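# Place the lying plate upright in the dish rack

## Task

Take the plate that lies flat on the table and stand it upright in a free slot of the dish rack. The rack is loose, so it must finish resting on all four of its feet, and any plates already in the rack must still be upright in their slots. The job only counts if the plate stays in place without the robot holding it, and it must have come to rest before you declare the scene finished, or the attempt fails. When done, release the plate and move the grippers away from it.

## Robot and tools

ROBOT. Two arms, left_arm and right_arm, each with seven joints (waist, shoulder, upper arm roll, elbow, forearm roll, wrist pitch, wrist roll) and a two-finger parallel gripper. Joint ranges in rad: waist, upper arm roll, forearm roll and wrist roll -69.115 to 69.115; shoulder -2.250 to 2.250; elbow -2.580 to 2.580; wrist pitch -2.100 to 2.100. Load limits: 48.6 N m for the first four joints, 30.6 N m for the three wrist joints; a carried object adds to the load. The elbows never fully straighten. The mounting plates and the metal frame behind the arms are fixed obstacles; a "too close" message counts a plate and its side of the frame as part of that arm.

FRAMES. Result poses use one scene frame: origin on the tabletop midway between the arms, +z up, +x pointing out over the table, left_arm on the +y side. The names left and right do not refer to image sides. Bases may be tilted, and the printed hand position can be off, more so at long reach. Commands, however, are given in each gripper's own axes: the fingers point along the gripper's +z and close along its y. end_effector_position is the spot between the pads when closed; fingertips extend about 19 mm past it when closed and 6 mm when fully open, and closing pushes the tips about 13 mm farther from the arm, so leave that clearance above a surface.

ROW LAYOUT. Every moving command is one row of 16 numbers, both arms in one list: left_arm dx, dy, dz, rx, ry, rz, left_gripper position, speed, then the same eight for right_arm and right_gripper. Always send all 16, even if one arm is idle. The first six per arm are an offset, not a pose: they are measured from that gripper's pose in the most recent result that showed it (or, before any such result in the scene and in the second and later calls of a reply, from where the gripper is when the action begins), expressed in the gripper's own axes. Scale: 1.0 equals 0.6 m of translation or 180 degrees of rotation; rx, ry, rz form a single rotation vector. Values lie in [-1, 1]. All-zero offsets are not a pause: they pull the arm back to its reference pose. To keep an arm still, send in the first call the offset that returns it to where it should be, then zeros in later calls, and always repeat its gripper numbers, because 0 there is itself a command.

GRIPPER NUMBERS (absolute, not offsets). position +1 = fully open (85 mm), 0 = about 41 mm, about -0.8 = pads touching, -1 = close until blocked. speed -1 is about 20 mm/s, 0 about 85, +1 about 150. A full close grips with roughly 190 to 235 N per pad. For a firm grip, send -1 and keep sending it; for a gentler one, open, then close to slightly narrower than the object. To release, command a width larger than the object. Fingers hold position until the number changes by 0.01 or more, but re-close on their own if the object slips or is lost. position_measured_pct is about 50 minus 50 times the finger position (0 = fully open); stopping below about 90 means something is held or blocking; about 90 or above means the pads met.

execute_actions(actions, pictures). actions holds zero or one item. Empty list: just report the state. {"rows": [...], "steps": n}: 1 to 15 rows, n up to 15 control steps of 1/30 s (default 15); one row per step, last row repeated; every row is relative to the same reference pose, not chained. {"steps": n} alone: a wait of up to 300 steps counted from the previous result, thinking time included. pictures (boolean) toggles images.

move(target, speed). target is one 16-number row as above. Each gripper travels a straight line toward its target; both arms finish together, over 0.5 to 10 s (cut off at 10 s). speed is path top speed in m/s, 0.002 to 0.5, default 0.25; rotation limited to twice that in rad/s. Gripper numbers are applied at the start. Paths do not avoid obstacles or the other arm; grippers lag and may overshoot speed near full reach. The "move:" line reports the ending (done, off_target, moving, held, fault) and limits (paced = pose clipped; held = some steps blocked, after which the arm may jump fast), plus each gripper's distance from target.

wait(seconds): 0 to 10 s with no new command.

zoom_image(camera, region): enlarge part of the latest image of cam_high, cam_low, cam_left_wrist or cam_right_wrist (each 504x504); region [x0, y0, x1, y1] in pixels from top-left, at most 504 by 504.



CONTROL BEHAVIOUR. Each step the commanded pose is clipped to within 70 mm and 16 degrees of the measured pose; inverse kinematics favours position over orientation. After an action the arm continues only to its last clipped pose, so large moves may need several calls; read the resulting pose and the "Hand target" line. HELD marks steps where the row was not fully sent; "pose unreachable" means the clearance check altered or blocked that arm's command. Joints slow and reverse together.

AVOID. Fast or deep contacts press hard; arm-on-arm collisions can end the scene; excessive joint torque causes a 10 s stop for that arm. Holding loads heats motors: warning from 60 °C, and at 75 °C the arm sinks in a fault. Never push anything off the table, drop or slam the plate, or tip the rack; objects may occasionally get nudged by outside pushes, so confirm with images that the plate is upright and still before finishing.

Each tool is called after "Request:" in YAML: its name, and indented under it one key for each argument.

## Session

I'll start by looking at the scene.

Request:
execute_actions:
  actions: []

Scene clock: 0.00 s of 5608.00 s.
left_arm: end_effector_position=(+0.0703, +0.3090, +0.2727) position_measured_pct=0.0 end_effector_quat_wxyz=(+0.045, -0.116, +0.981, -0.147) | right_arm: end_effector_position=(+0.5162, +0.1359, +0.2233) position_measured_pct=0.0 end_effector_quat_wxyz=(+0.569, +0.015, +0.822, +0.004)
Joint positions: left_arm=[-0.051 -0.535 -0.364  2.338  0.128  1.346  1.249] | right_arm=[-1.683  1.187  1.037  1.358  0.498  0.473 -0.184]
Joint velocities: left_arm=[ 0.     0.     0.     0.001 -0.     0.001  0.   ] | right_arm=[-0.    -0.    -0.     0.    -0.     0.001  0.   ]
Motor temperatures (°C, as the motors report them): left_arm=[32 36 29 30 38 40 37] | right_arm=[34 34 26 32 33 37 39]
Hand target (left_arm): +0.070, +0.309, +0.273; +0.045, -0.116, +0.981, -0.147
Hand target (right_arm): +0.516, +0.136, +0.223; +0.569, +0.015, +0.822, +0.004

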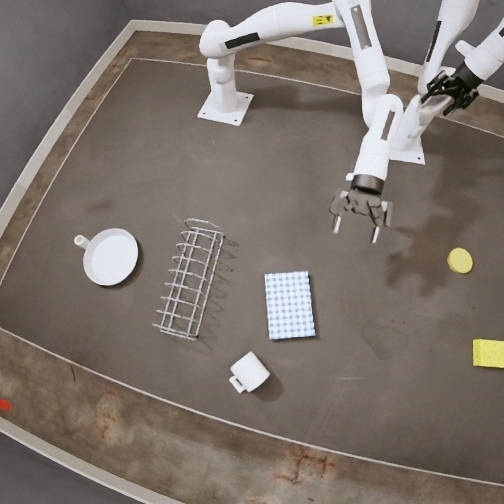

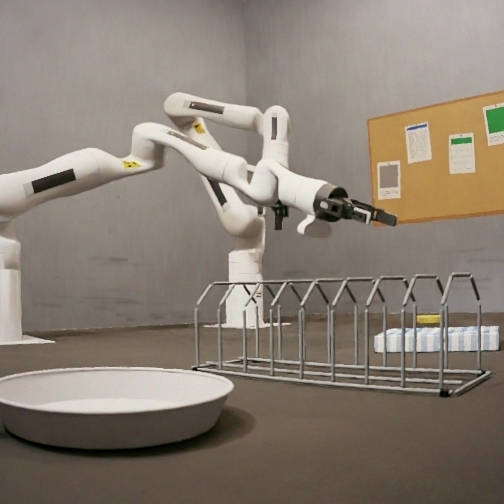

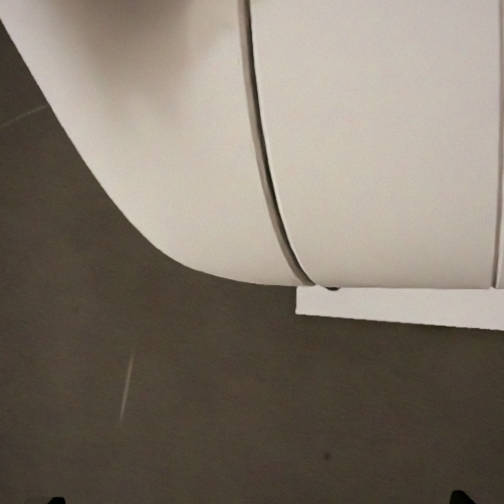

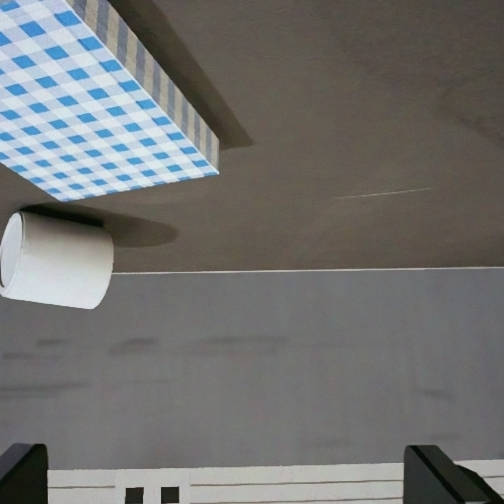

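Request:
zoom_image:
  camera: "cam_high"
  region: [50, 190, 270, 360]

Request:
zoom_image:
  camera: "cam_low"
  region: [170, 250, 504, 420]

Region (50, 190, 270, 360) of cam_high's 504x504 image, scaled by 2.291, with more detail than that image has; it fills the top 389 rows of this view, and the rest is white.

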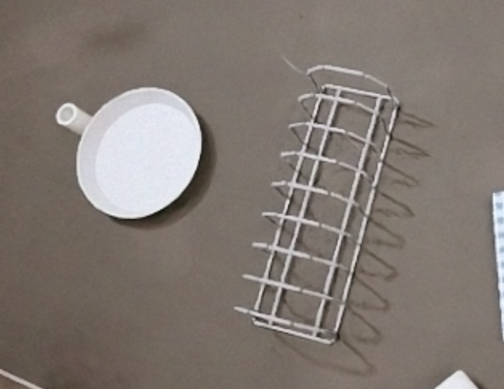

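Region (170, 250, 504, 420) of cam_low's 504x504 image, scaled by 1.509, with more detail than that image has; it fills the top 257 rows of this view, and the rest is white.

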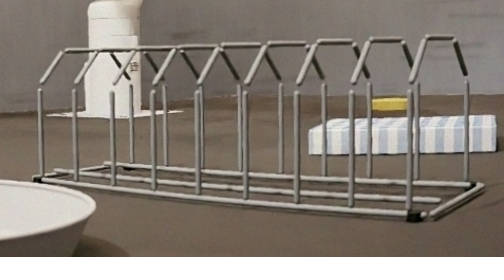

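Request:
move:
  target: [0,0,0,0,0,0,1,0,-0.266,-0.971,-0.196,0,0.386,0,1,0]
  speed: 0.3

Scene clock: 42.40 s of 5608.00 s.
left_arm: end_effector_position=(+0.0703, +0.3090, +0.2727) position_measured_pct=0.0 end_effector_quat_wxyz=(+0.045, -0.116, +0.981, -0.147) | right_arm: end_effector_position=(+0.4525, -0.4473, +0.3990) position_measured_pct=0.0 end_effector_quat_wxyz=(-0.005, +0.008, +1.000, +0.013)
Joint positions: left_arm=[-0.051 -0.535 -0.364  2.338  0.128  1.346  1.249] | right_arm=[-0.317  0.471  0.701  1.044 -0.323  1.737  1.874]
Joint velocities: left_arm=[ 0. -0.  0.  0.  0. -0. -0.] | right_arm=[ 0.003  0.004  0.001 -0.001 -0.001  0.001  0.001]
Motor temperatures (°C, as the motors report them): left_arm=[32 36 29 31 38 40 37] | right_arm=[34 35 27 32 33 37 39]
Hand target (left_arm): +0.070, +0.309, +0.273; +0.045, -0.116, +0.981, -0.147
Hand target (right_arm): +0.453, -0.447, +0.399; -0.005, +0.009, +1.000, +0.013
Off the commanded pose (left_arm): 0.000 m, 0 deg.
Off the commanded pose (right_arm): 0.004 m, 1 deg.
After step 90, 36.57 s passed at rest.
move: off_target (right_arm)

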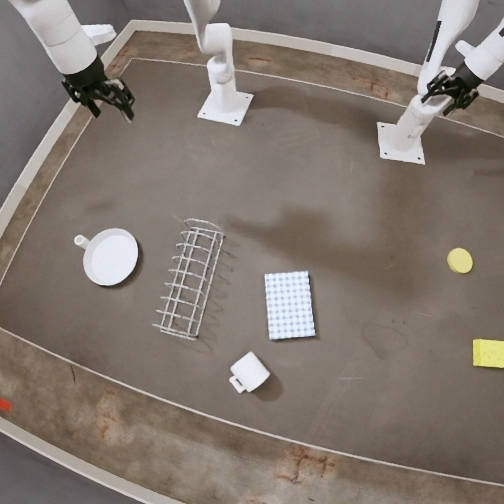

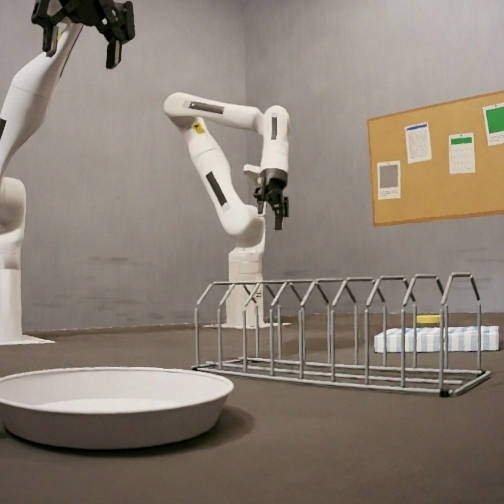

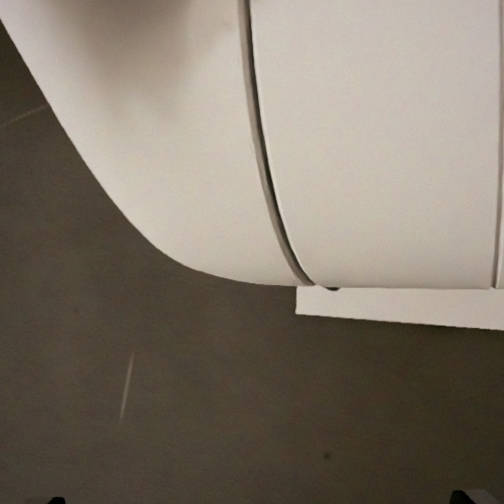

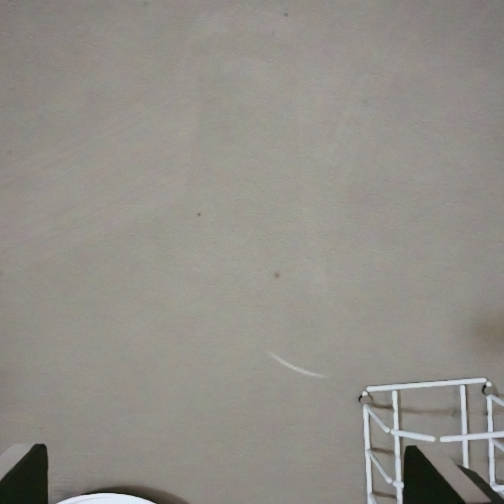

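Request:
zoom_image:
  camera: "cam_low"
  region: [0, 340, 260, 470]

Region (0, 340, 260, 470) of cam_low's 504x504 image, scaled by 1.938, with more detail than that image has.

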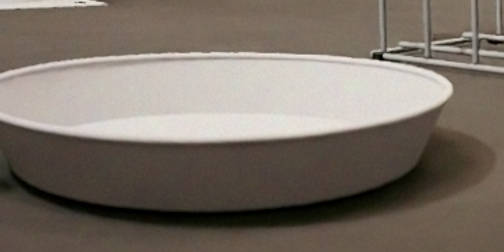

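Request:
move:
  target: [0,0,0,0,0,0,1,0,-0.186,-0.259,0.290,-0.1056,-0.1166,0.4841,1,0]
  speed: 0.3

Scene clock: 119.17 s of 5608.00 s.
left_arm: end_effector_position=(+0.0703, +0.3090, +0.2727) position_measured_pct=0.0 end_effector_quat_wxyz=(+0.045, -0.116, +0.981, -0.147) | right_arm: end_effector_position=(+0.5615, -0.5989, +0.2205) position_measured_pct=0.0 end_effector_quat_wxyz=(+0.153, +0.690, +0.690, +0.155)
Joint positions: left_arm=[-0.051 -0.535 -0.364  2.338  0.128  1.346  1.249] | right_arm=[-0.143  0.684  0.866  1.515 -0.953  0.943  1.054]
Joint velocities: left_arm=[-0.    -0.     0.    -0.     0.     0.001  0.   ] | right_arm=[ 0.001  0.004 -0.001  0.001  0.001 -0.001 -0.001]
Motor temperatures (°C, as the motors report them): left_arm=[32 36 29 31 38 40 37] | right_arm=[34 36 27 32 33 37 39]
Hand target (left_arm): +0.070, +0.309, +0.273; +0.045, -0.116, +0.981, -0.147
Hand target (right_arm): +0.561, -0.599, +0.220; +0.152, +0.690, +0.690, +0.155
Off the commanded pose (left_arm): 0.000 m, 0 deg.
Off the commanded pose (right_arm): 0.002 m, 0 deg.
After step 160, 68.43 s passed at rest.
move: done

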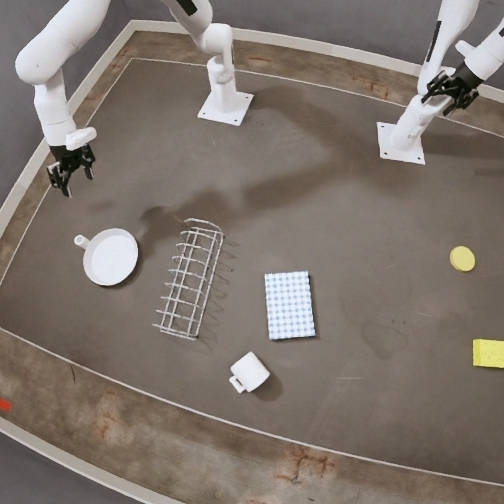

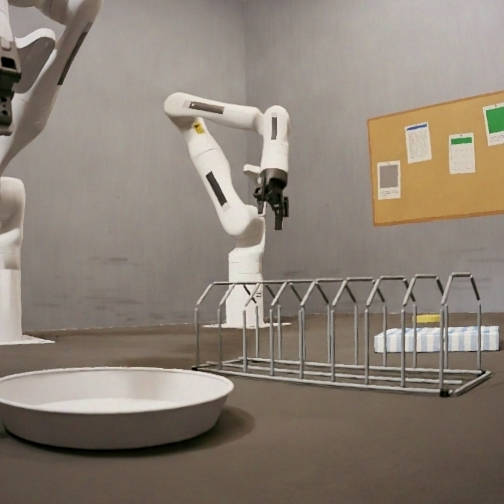

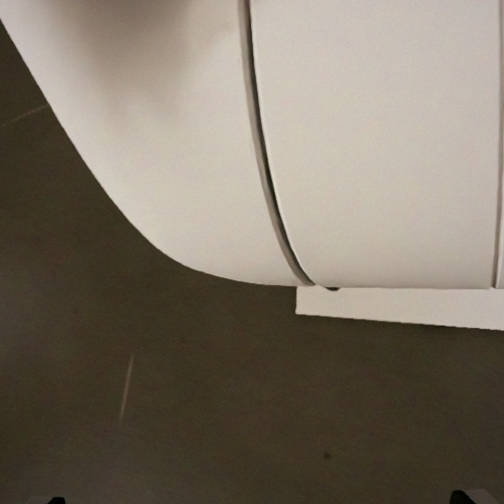

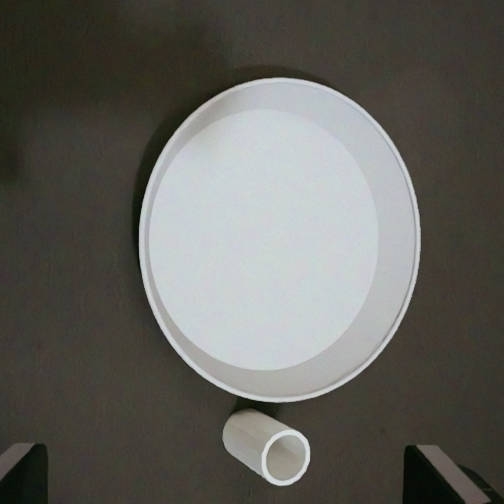

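Request:
move:
  target: [0,0,0,0,0,0,1,0,0.1032,-0.0811,0.1996,0,0,0,-0.3,0]
  speed: 0.2

Scene clock: 151.43 s of 5608.00 s.
left_arm: end_effector_position=(+0.0703, +0.3090, +0.2727) position_measured_pct=0.0 end_effector_quat_wxyz=(+0.045, -0.116, +0.981, -0.147) | right_arm: end_effector_position=(+0.5687, -0.5369, +0.0918) position_measured_pct=65.1 end_effector_quat_wxyz=(+0.153, +0.690, +0.690, +0.155)
Joint positions: left_arm=[-0.051 -0.535 -0.364  2.338  0.128  1.346  1.249] | right_arm=[-0.186  0.808  0.679  1.722 -1.221  0.624  1.26 ]
Joint velocities: left_arm=[-0.001  0.    -0.     0.    -0.     0.     0.   ] | right_arm=[ 0.003  0.002  0.001 -0.    -0.002  0.001  0.   ]
Motor temperatures (°C, as the motors report them): left_arm=[32 36 29 31 38 40 37] | right_arm=[34 36 27 32 33 37 39]
Hand target (left_arm): +0.070, +0.309, +0.273; +0.045, -0.116, +0.981, -0.147
Hand target (right_arm): +0.569, -0.537, +0.092; +0.153, +0.690, +0.690, +0.155
Off the commanded pose (left_arm): 0.000 m, 0 deg.
Off the commanded pose (right_arm): 0.001 m, 0 deg.
After step 90, 28.17 s passed at rest.
move: done

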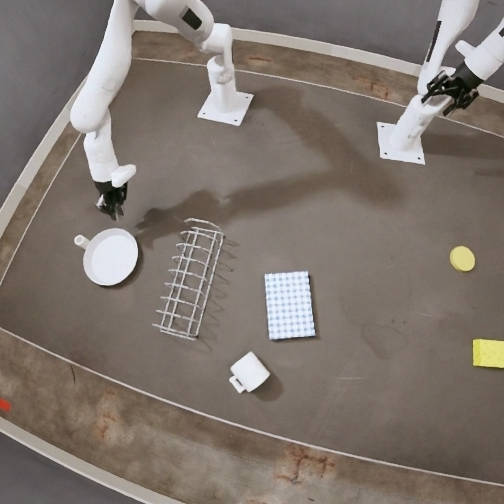

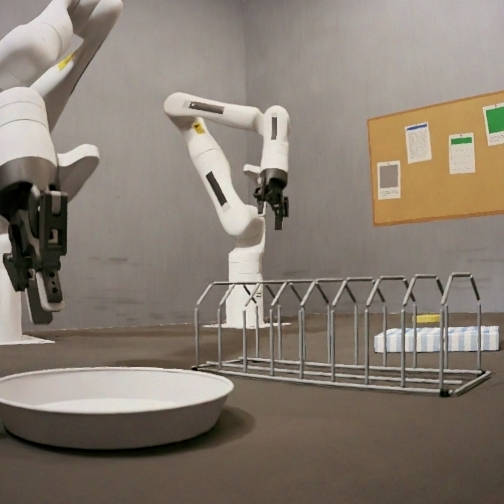

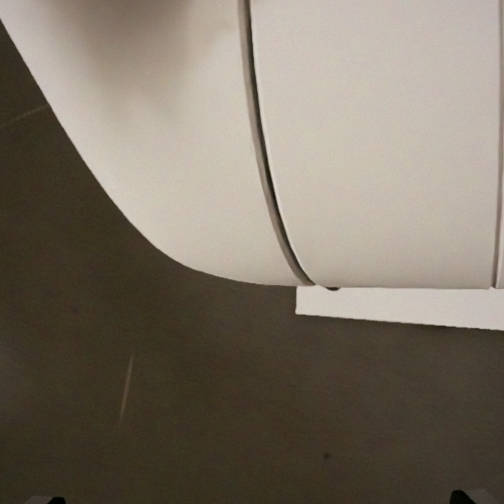

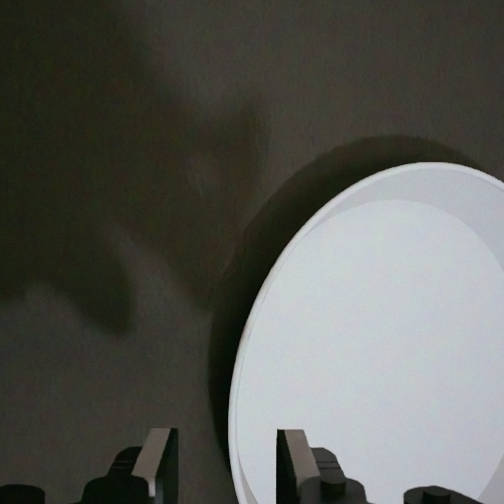

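Request:
move:
  target: [0,0,0,0,0,0,1,0,0,0.0033,0.1,0,0,0,-0.3,0]
  speed: 0.08

Scene clock: 157.00 s of 5608.00 s.
left_arm: end_effector_position=(+0.0703, +0.3090, +0.2727) position_measured_pct=0.0 end_effector_quat_wxyz=(+0.045, -0.116, +0.981, -0.147) | right_arm: end_effector_position=(+0.5964, -0.5367, +0.0388) position_measured_pct=65.1 end_effector_quat_wxyz=(+0.153, +0.690, +0.690, +0.156)
Joint positions: left_arm=[-0.051 -0.535 -0.364  2.338  0.128  1.346  1.249] | right_arm=[-0.142  0.931  0.604  1.647 -1.316  0.572  1.313]
Joint velocities: left_arm=[-0.     0.     0.     0.    -0.    -0.001 -0.   ] | right_arm=[ 0.004  0.005  0.001 -0.001  0.002 -0.001  0.   ]
Motor temperatures (°C, as the motors report them): left_arm=[32 36 29 31 38 40 37] | right_arm=[34 36 27 32 33 37 39]
Hand target (left_arm): +0.070, +0.309, +0.273; +0.045, -0.116, +0.981, -0.147
Hand target (right_arm): +0.596, -0.537, +0.038; +0.153, +0.690, +0.690, +0.155
Off the commanded pose (left_arm): 0.000 m, 0 deg.
Off the commanded pose (right_arm): 0.001 m, 0 deg.
After step 90, 1.53 s passed at rest.
move: done

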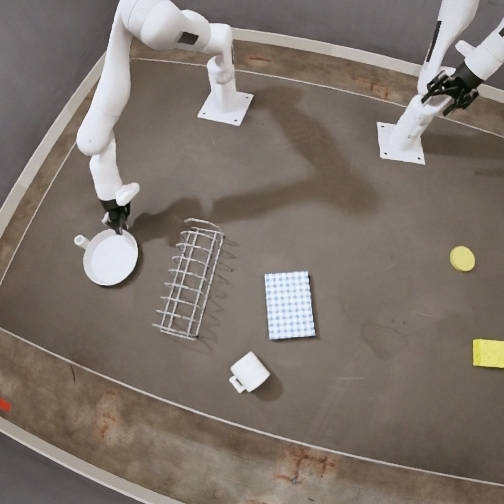

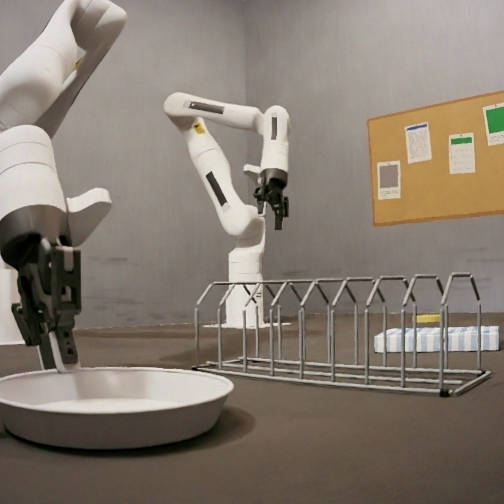

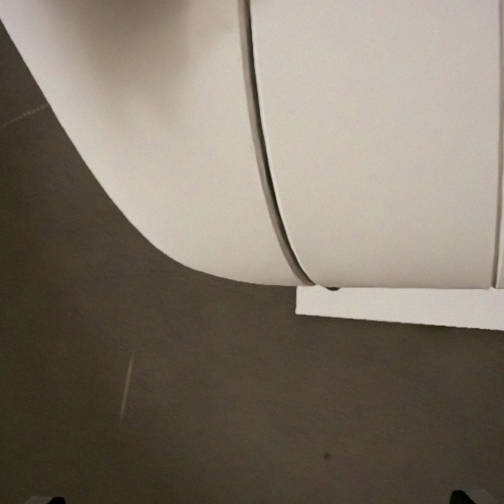

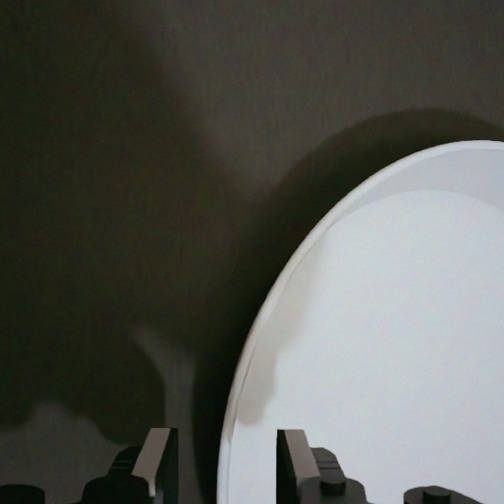

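Request:
zoom_image:
  camera: "cam_low"
  region: [0, 300, 160, 420]

Region (0, 300, 160, 420) of cam_low's 504x504 image, scaled by 3.150, with more detail than that image has; it fills the top 378 rows of this view, and the rest is white.

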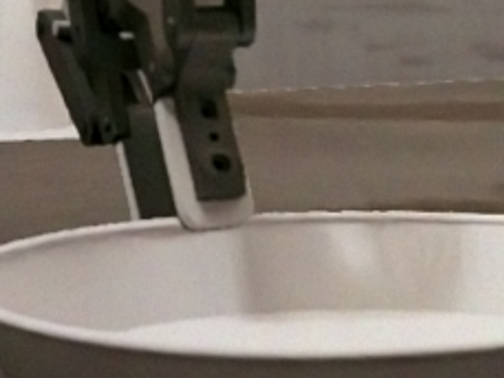

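Request:
move:
  target: [0,0,0,0,0,0,1,0,0,-0.001,0.025,0,0,0,-0.5,0]
  speed: 0.03

Scene clock: 165.30 s of 5608.00 s.
left_arm: end_effector_position=(+0.0703, +0.3090, +0.2727) position_measured_pct=0.0 end_effector_quat_wxyz=(+0.045, -0.116, +0.981, -0.147) | right_arm: end_effector_position=(+0.6024, -0.5365, +0.0252) position_measured_pct=75.0 end_effector_quat_wxyz=(+0.153, +0.690, +0.690, +0.156)
Joint positions: left_arm=[-0.051 -0.535 -0.364  2.338  0.128  1.346  1.249] | right_arm=[-0.132  0.961  0.586  1.628 -1.339  0.558  1.328]
Joint velocities: left_arm=[ 0.001 -0.    -0.     0.     0.     0.    -0.   ] | right_arm=[ 0.002  0.002  0.001 -0.     0.001  0.     0.   ]
Motor temperatures (°C, as the motors report them): left_arm=[32 36 29 31 38 40 37] | right_arm=[34 36 27 32 33 37 39]
Hand target (left_arm): +0.070, +0.309, +0.273; +0.045, -0.116, +0.981, -0.147
Hand target (right_arm): +0.602, -0.537, +0.025; +0.153, +0.690, +0.690, +0.156
Off the commanded pose (left_arm): 0.000 m, 0 deg.
Off the commanded pose (right_arm): 0.000 m, 0 deg.
After step 90, 4.57 s passed at rest.
move: done

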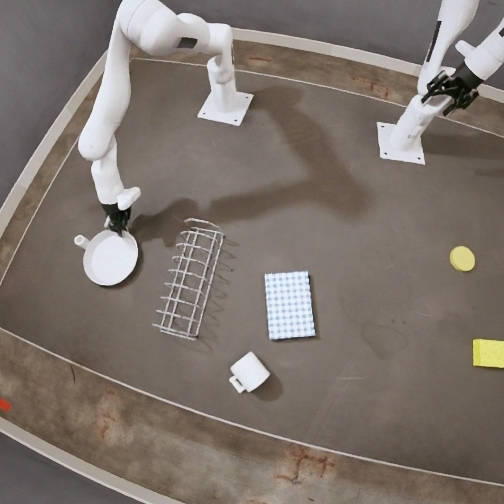

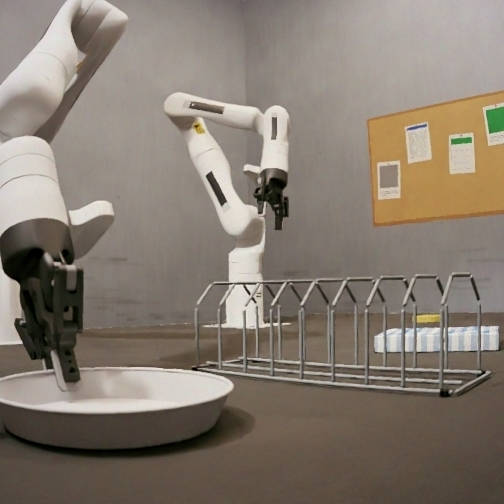

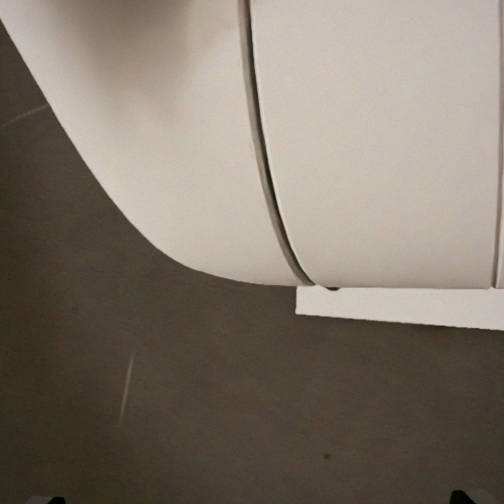

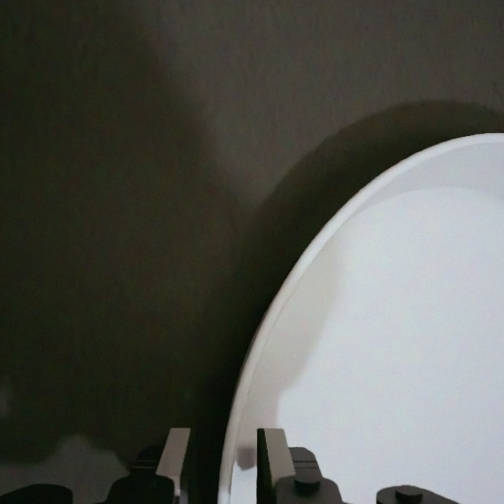

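Request:
zoom_image:
  camera: "cam_low"
  region: [0, 300, 160, 420]

Region (0, 300, 160, 420) of cam_low's 504x504 image, scaled by 3.150, with more detail than that image has; it fills the top 378 rows of this view, and the rest is white.

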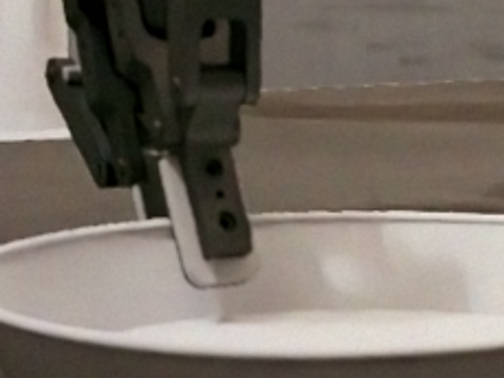

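Request:
move:
  target: [0,0,0,0,0,0,1,0,0,0,0.002,0,0,0,-1,-0.5]
  speed: 0.02

Scene clock: 174.30 s of 5608.00 s.
left_arm: end_effector_position=(+0.0703, +0.3090, +0.2727) position_measured_pct=0.0 end_effector_quat_wxyz=(+0.045, -0.116, +0.981, -0.147) | right_arm: end_effector_position=(+0.6032, -0.5366, +0.0246) position_measured_pct=90.9 end_effector_quat_wxyz=(+0.153, +0.690, +0.690, +0.156)
Joint positions: left_arm=[-0.051 -0.535 -0.364  2.338  0.128  1.346  1.249] | right_arm=[-0.131  0.963  0.585  1.626 -1.341  0.558  1.328]
Joint velocities: left_arm=[-0.     0.     0.    -0.     0.     0.001  0.   ] | right_arm=[-0.     0.     0.    -0.001 -0.     0.001  0.   ]
Motor temperatures (°C, as the motors report them): left_arm=[32 36 29 31 38 40 37] | right_arm=[34 36 27 32 33 37 39]
Hand target (left_arm): +0.070, +0.309, +0.273; +0.045, -0.116, +0.981, -0.147
Hand target (right_arm): +0.603, -0.537, +0.024; +0.153, +0.690, +0.690, +0.156
Off the commanded pose (left_arm): 0.000 m, 0 deg.
Off the commanded pose (right_arm): 0.001 m, 0 deg.
After step 90, 5.30 s passed at rest.
move: done

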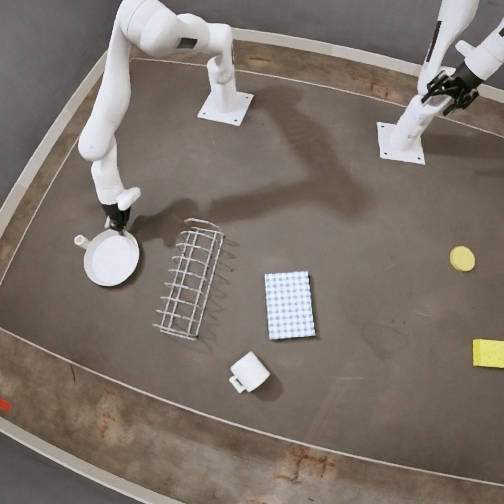

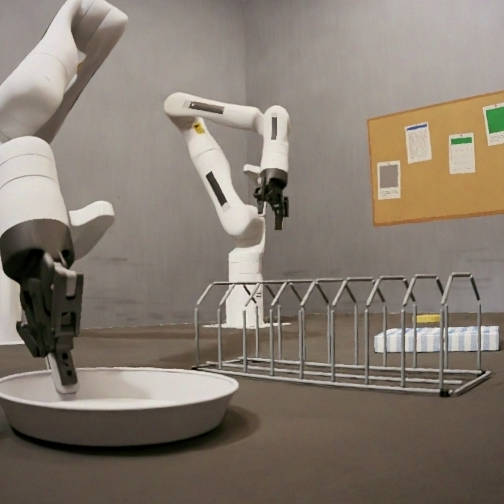

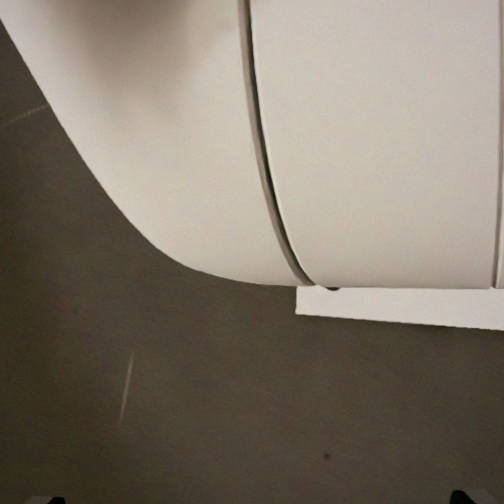

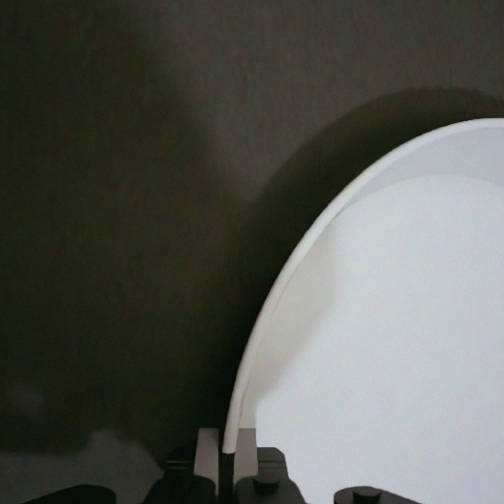

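Request:
move:
  target: [0,0,0,0,0,0,1,0,0,0.0704,-0.151,0,0,0,-1,-0.5]
  speed: 0.08

Scene clock: 179.03 s of 5608.00 s.
left_arm: end_effector_position=(+0.0703, +0.3090, +0.2727) position_measured_pct=0.0 end_effector_quat_wxyz=(+0.045, -0.116, +0.981, -0.147) | right_arm: end_effector_position=(+0.6021, -0.5370, +0.1243) position_measured_pct=90.9 end_effector_quat_wxyz=(+0.153, +0.690, +0.690, +0.156)
Joint positions: left_arm=[-0.051 -0.535 -0.364  2.338  0.128  1.346  1.249] | right_arm=[-0.221  0.828  0.759  1.579 -1.114  0.735  1.086]
Joint velocities: left_arm=[ 0.    -0.    -0.    -0.    -0.     0.002 -0.   ] | right_arm=[-0.004 -0.002 -0.002 -0.001 -0.     0.    -0.001]
Motor temperatures (°C, as the motors report them): left_arm=[32 36 29 31 38 40 37] | right_arm=[34 37 27 32 33 37 39]
Hand target (left_arm): +0.070, +0.309, +0.273; +0.045, -0.116, +0.981, -0.147
Hand target (right_arm): +0.602, -0.537, +0.124; +0.153, +0.690, +0.690, +0.156
Off the commanded pose (left_arm): 0.000 m, 0 deg.
Off the commanded pose (right_arm): 0.001 m, 0 deg.
After step 90, 0.20 s passed at rest.
move: done

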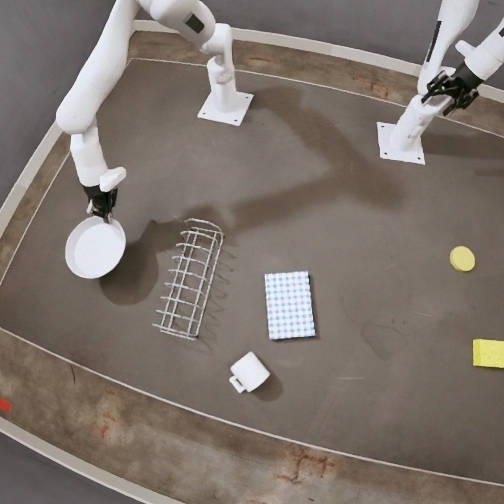

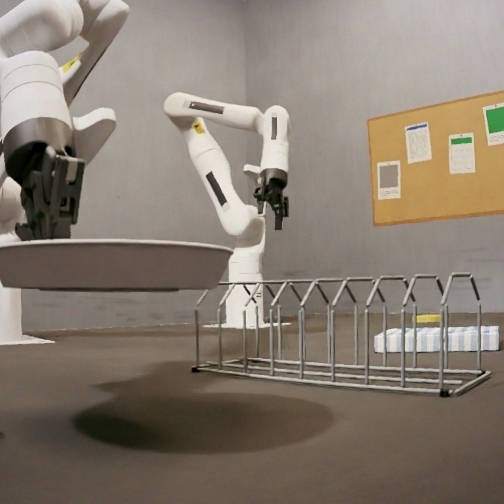

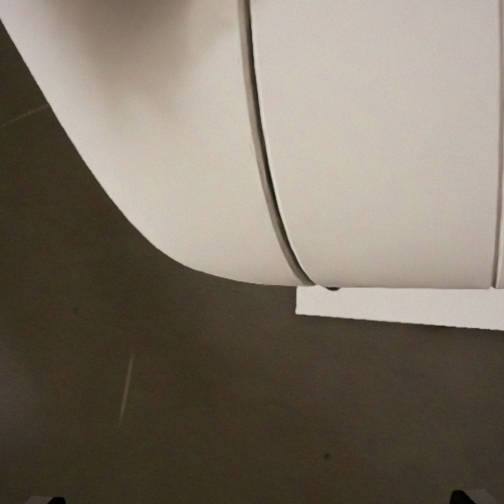

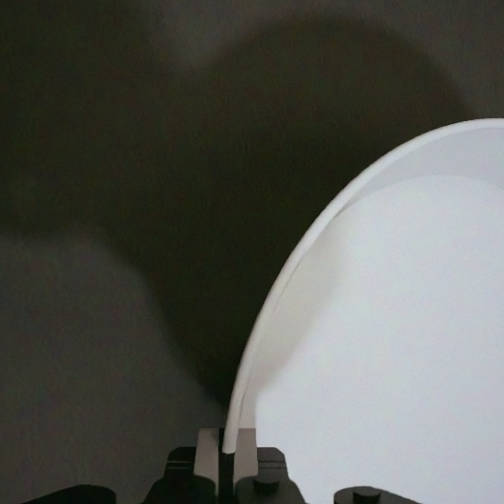

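Request:
zoom_image:
  camera: "cam_low"
  region: [0, 200, 300, 400]

Region (0, 200, 300, 400) of cam_low's 504x504 image, scaled by 1.680, with more detail than that image has.

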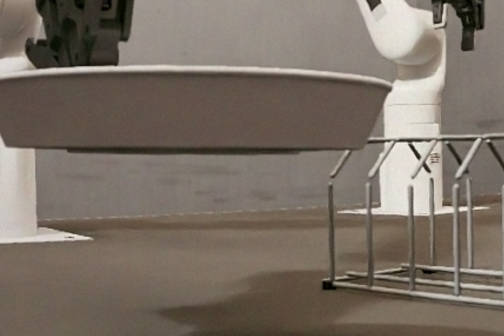

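Request:
move:
  target: [-0.750,-0.519,0.492,0.1908,0.2987,-0.4090,1,0,0.146,0.0463,-0.301,0,0.169,0.4706,-1,-0.5]
  speed: 0.25

Scene clock: 263.20 s of 5608.00 s.
left_arm: end_effector_position=(+0.6103, +0.0466, +0.1128) position_measured_pct=0.0 end_effector_quat_wxyz=(-0.430, -0.560, +0.562, -0.430) | right_arm: end_effector_position=(+0.5498, -0.4491, +0.2993) position_measured_pct=90.9 end_effector_quat_wxyz=(-0.161, +0.910, +0.066, +0.377)
Joint positions: left_arm=[0.066 1.307 0.048 0.963 1.28  1.437 2.452] | right_arm=[-0.281  0.454  0.872  1.842 -1.403  1.011 -0.076]
Joint velocities: left_arm=[ 0.     0.013 -0.    -0.005 -0.001  0.001  0.001] | right_arm=[-0.001 -0.002 -0.     0.    -0.    -0.001  0.   ]
Motor temperatures (°C, as the motors report them): left_arm=[32 36 29 31 38 40 37] | right_arm=[34 38 27 32 33 37 39]
Hand target (left_arm): +0.610, +0.047, +0.112; +0.430, +0.560, -0.562, +0.430
Hand target (right_arm): +0.550, -0.449, +0.299; -0.161, +0.910, +0.066, +0.377
Off the commanded pose (left_arm): 0.004 m, 0 deg.
Off the commanded pose (right_arm): 0.001 m, 0 deg.
After step 90, 77.30 s passed at rest.
move: off_target (left_arm)

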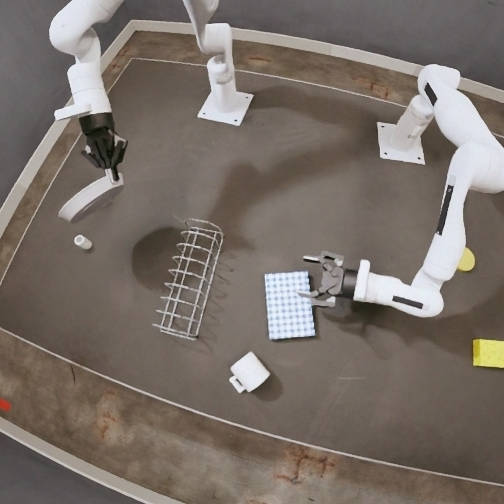

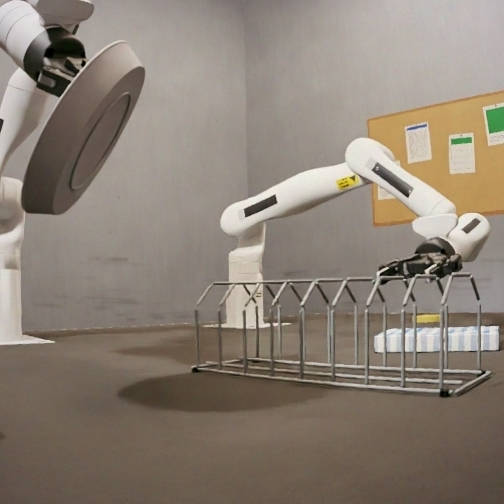

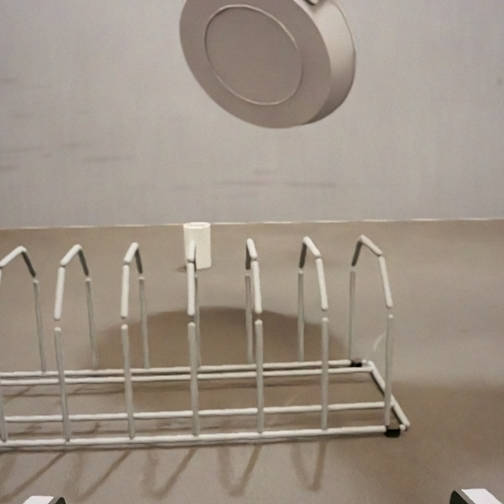

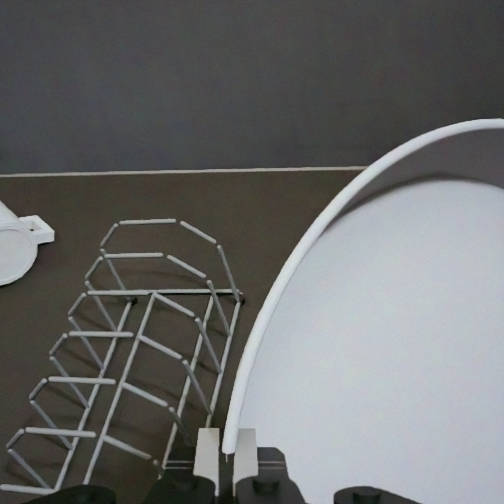

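Request:
move:
  target: [0,0,0,0,0,0,1,0,0.1067,-0.2793,0.1640,0.0112,0.1533,0.4590,-1,-0.5]
  speed: 0.25

Scene clock: 291.80 s of 5608.00 s.
left_arm: end_effector_position=(+0.6103, +0.0466, +0.1128) position_measured_pct=0.0 end_effector_quat_wxyz=(-0.430, -0.560, +0.562, -0.430) | right_arm: end_effector_position=(+0.6208, -0.2604, +0.3203) position_measured_pct=90.9 end_effector_quat_wxyz=(-0.392, +0.617, -0.575, +0.368)
Joint positions: left_arm=[0.066 1.307 0.048 0.963 1.28  1.437 2.452] | right_arm=[-1.029  0.518  0.9    2.009 -2.886  0.354 -0.635]
Joint velocities: left_arm=[ 0.001  0.     0.     0.     0.     0.001 -0.   ] | right_arm=[-0.014  0.006 -0.006 -0.001 -0.005  0.001  0.005]
Motor temperatures (°C, as the motors report them): left_arm=[32 38 29 31 38 40 37] | right_arm=[34 38 27 32 33 37 39]
Hand target (left_arm): +0.610, +0.047, +0.113; +0.430, +0.560, -0.562, +0.430
Hand target (right_arm): +0.621, -0.259, +0.320; -0.392, +0.617, -0.574, +0.368
Off the commanded pose (left_arm): 0.000 m, 0 deg.
Off the commanded pose (right_arm): 0.002 m, 0 deg.
After step 90, 22.20 s passed at rest.
move: done

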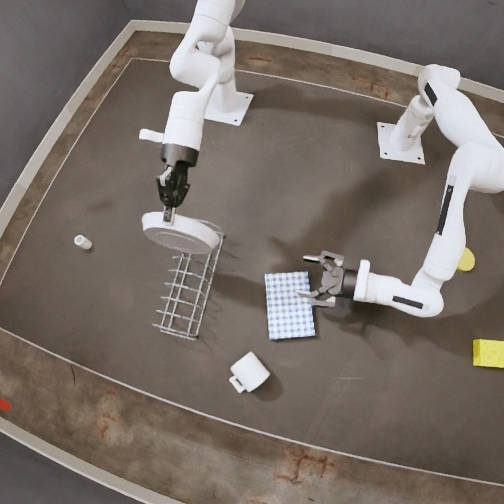

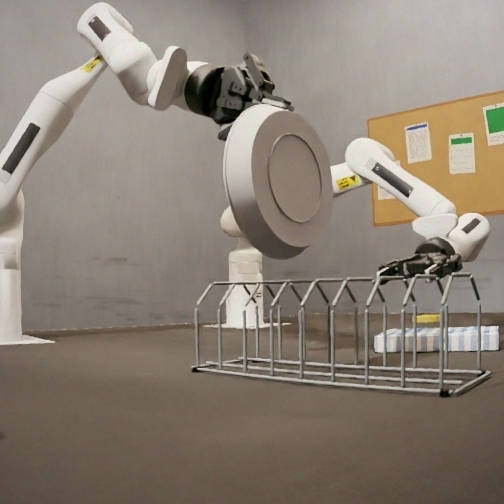

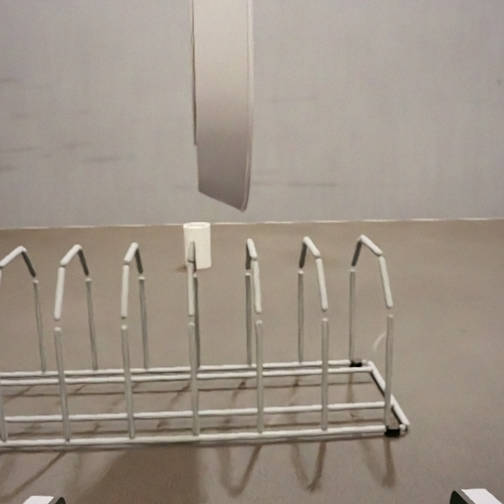

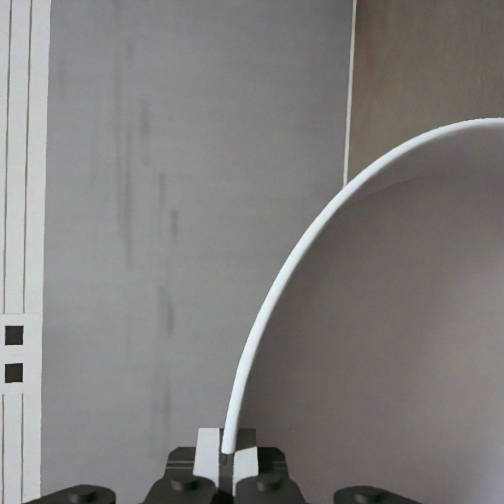

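Request:
zoom_image:
  camera: "cam_left_wrist"
  region: [140, 100, 320, 340]

Region (140, 100, 320, 340) of cam_left_wrist's 504x504 image, scaled by 2.100; it fills the left 378 columns of this view, and the rest is white.

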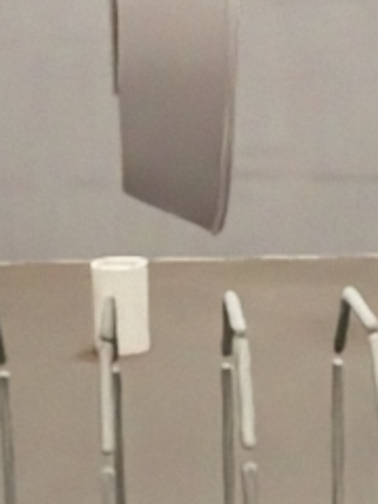

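Request:
move:
  target: [0,0,0,0,0,0,1,0,-0.004,0.0603,0.0284,0,0,0,-1,-0.5]
  speed: 0.04

Scene clock: 313.17 s of 5608.00 s.
left_arm: end_effector_position=(+0.6103, +0.0466, +0.1128) position_measured_pct=0.0 end_effector_quat_wxyz=(-0.430, -0.560, +0.562, -0.430) | right_arm: end_effector_position=(+0.6207, -0.2581, +0.2807) position_measured_pct=90.9 end_effector_quat_wxyz=(-0.392, +0.617, -0.575, +0.368)
Joint positions: left_arm=[0.066 1.307 0.048 0.963 1.28  1.437 2.452] | right_arm=[-1.007  0.618  0.884  2.056 -2.934  0.477 -0.651]
Joint velocities: left_arm=[ 0.     0.     0.     0.    -0.    -0.002 -0.   ] | right_arm=[ 0.002  0.004  0.     0.001 -0.001 -0.     0.   ]
Motor temperatures (°C, as the motors report them): left_arm=[32 39 29 31 38 40 37] | right_arm=[34 37 27 32 33 37 39]
Hand target (left_arm): +0.610, +0.047, +0.113; +0.430, +0.560, -0.562, +0.430
Hand target (right_arm): +0.621, -0.258, +0.280; -0.392, +0.617, -0.575, +0.368
Off the commanded pose (left_arm): 0.000 m, 0 deg.
Off the commanded pose (right_arm): 0.000 m, 0 deg.
After step 90, 17.13 s passed at rest.
move: done

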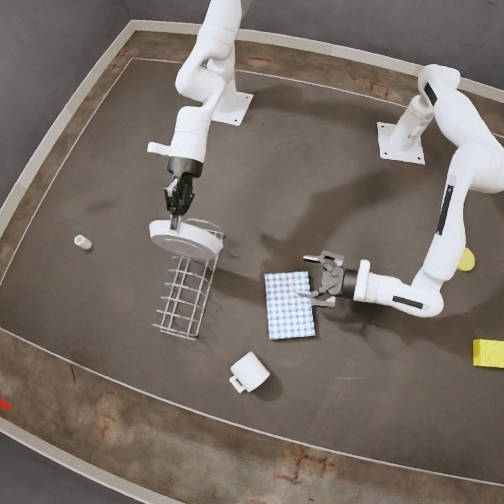

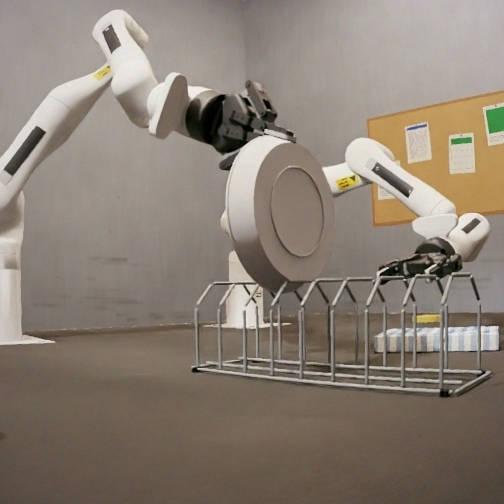

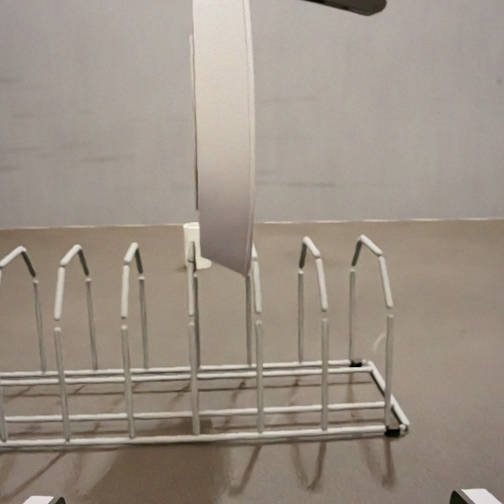

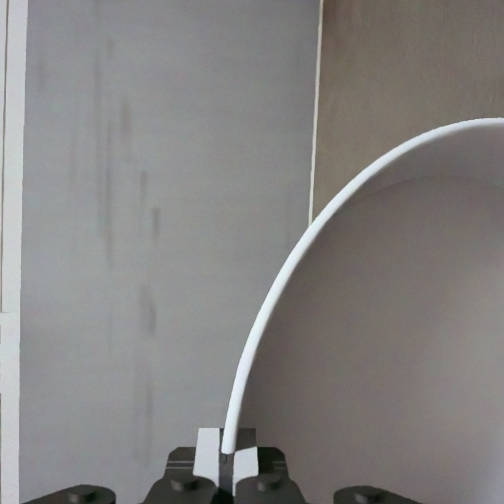

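Request:
zoom_image:
  camera: "cam_left_wrist"
  region: [160, 170, 290, 340]

Region (160, 170, 290, 340) of cam_left_wrist's 504x504 image, scaled by 2.965; it fills the left 385 columns of this view, and the rest is white.

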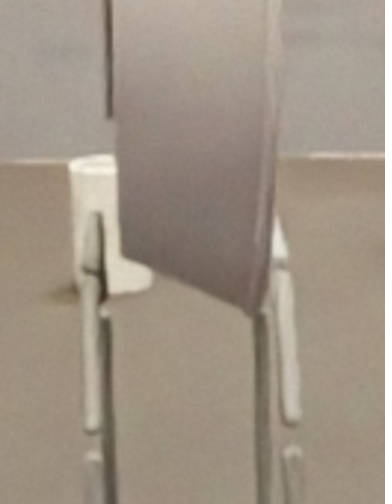

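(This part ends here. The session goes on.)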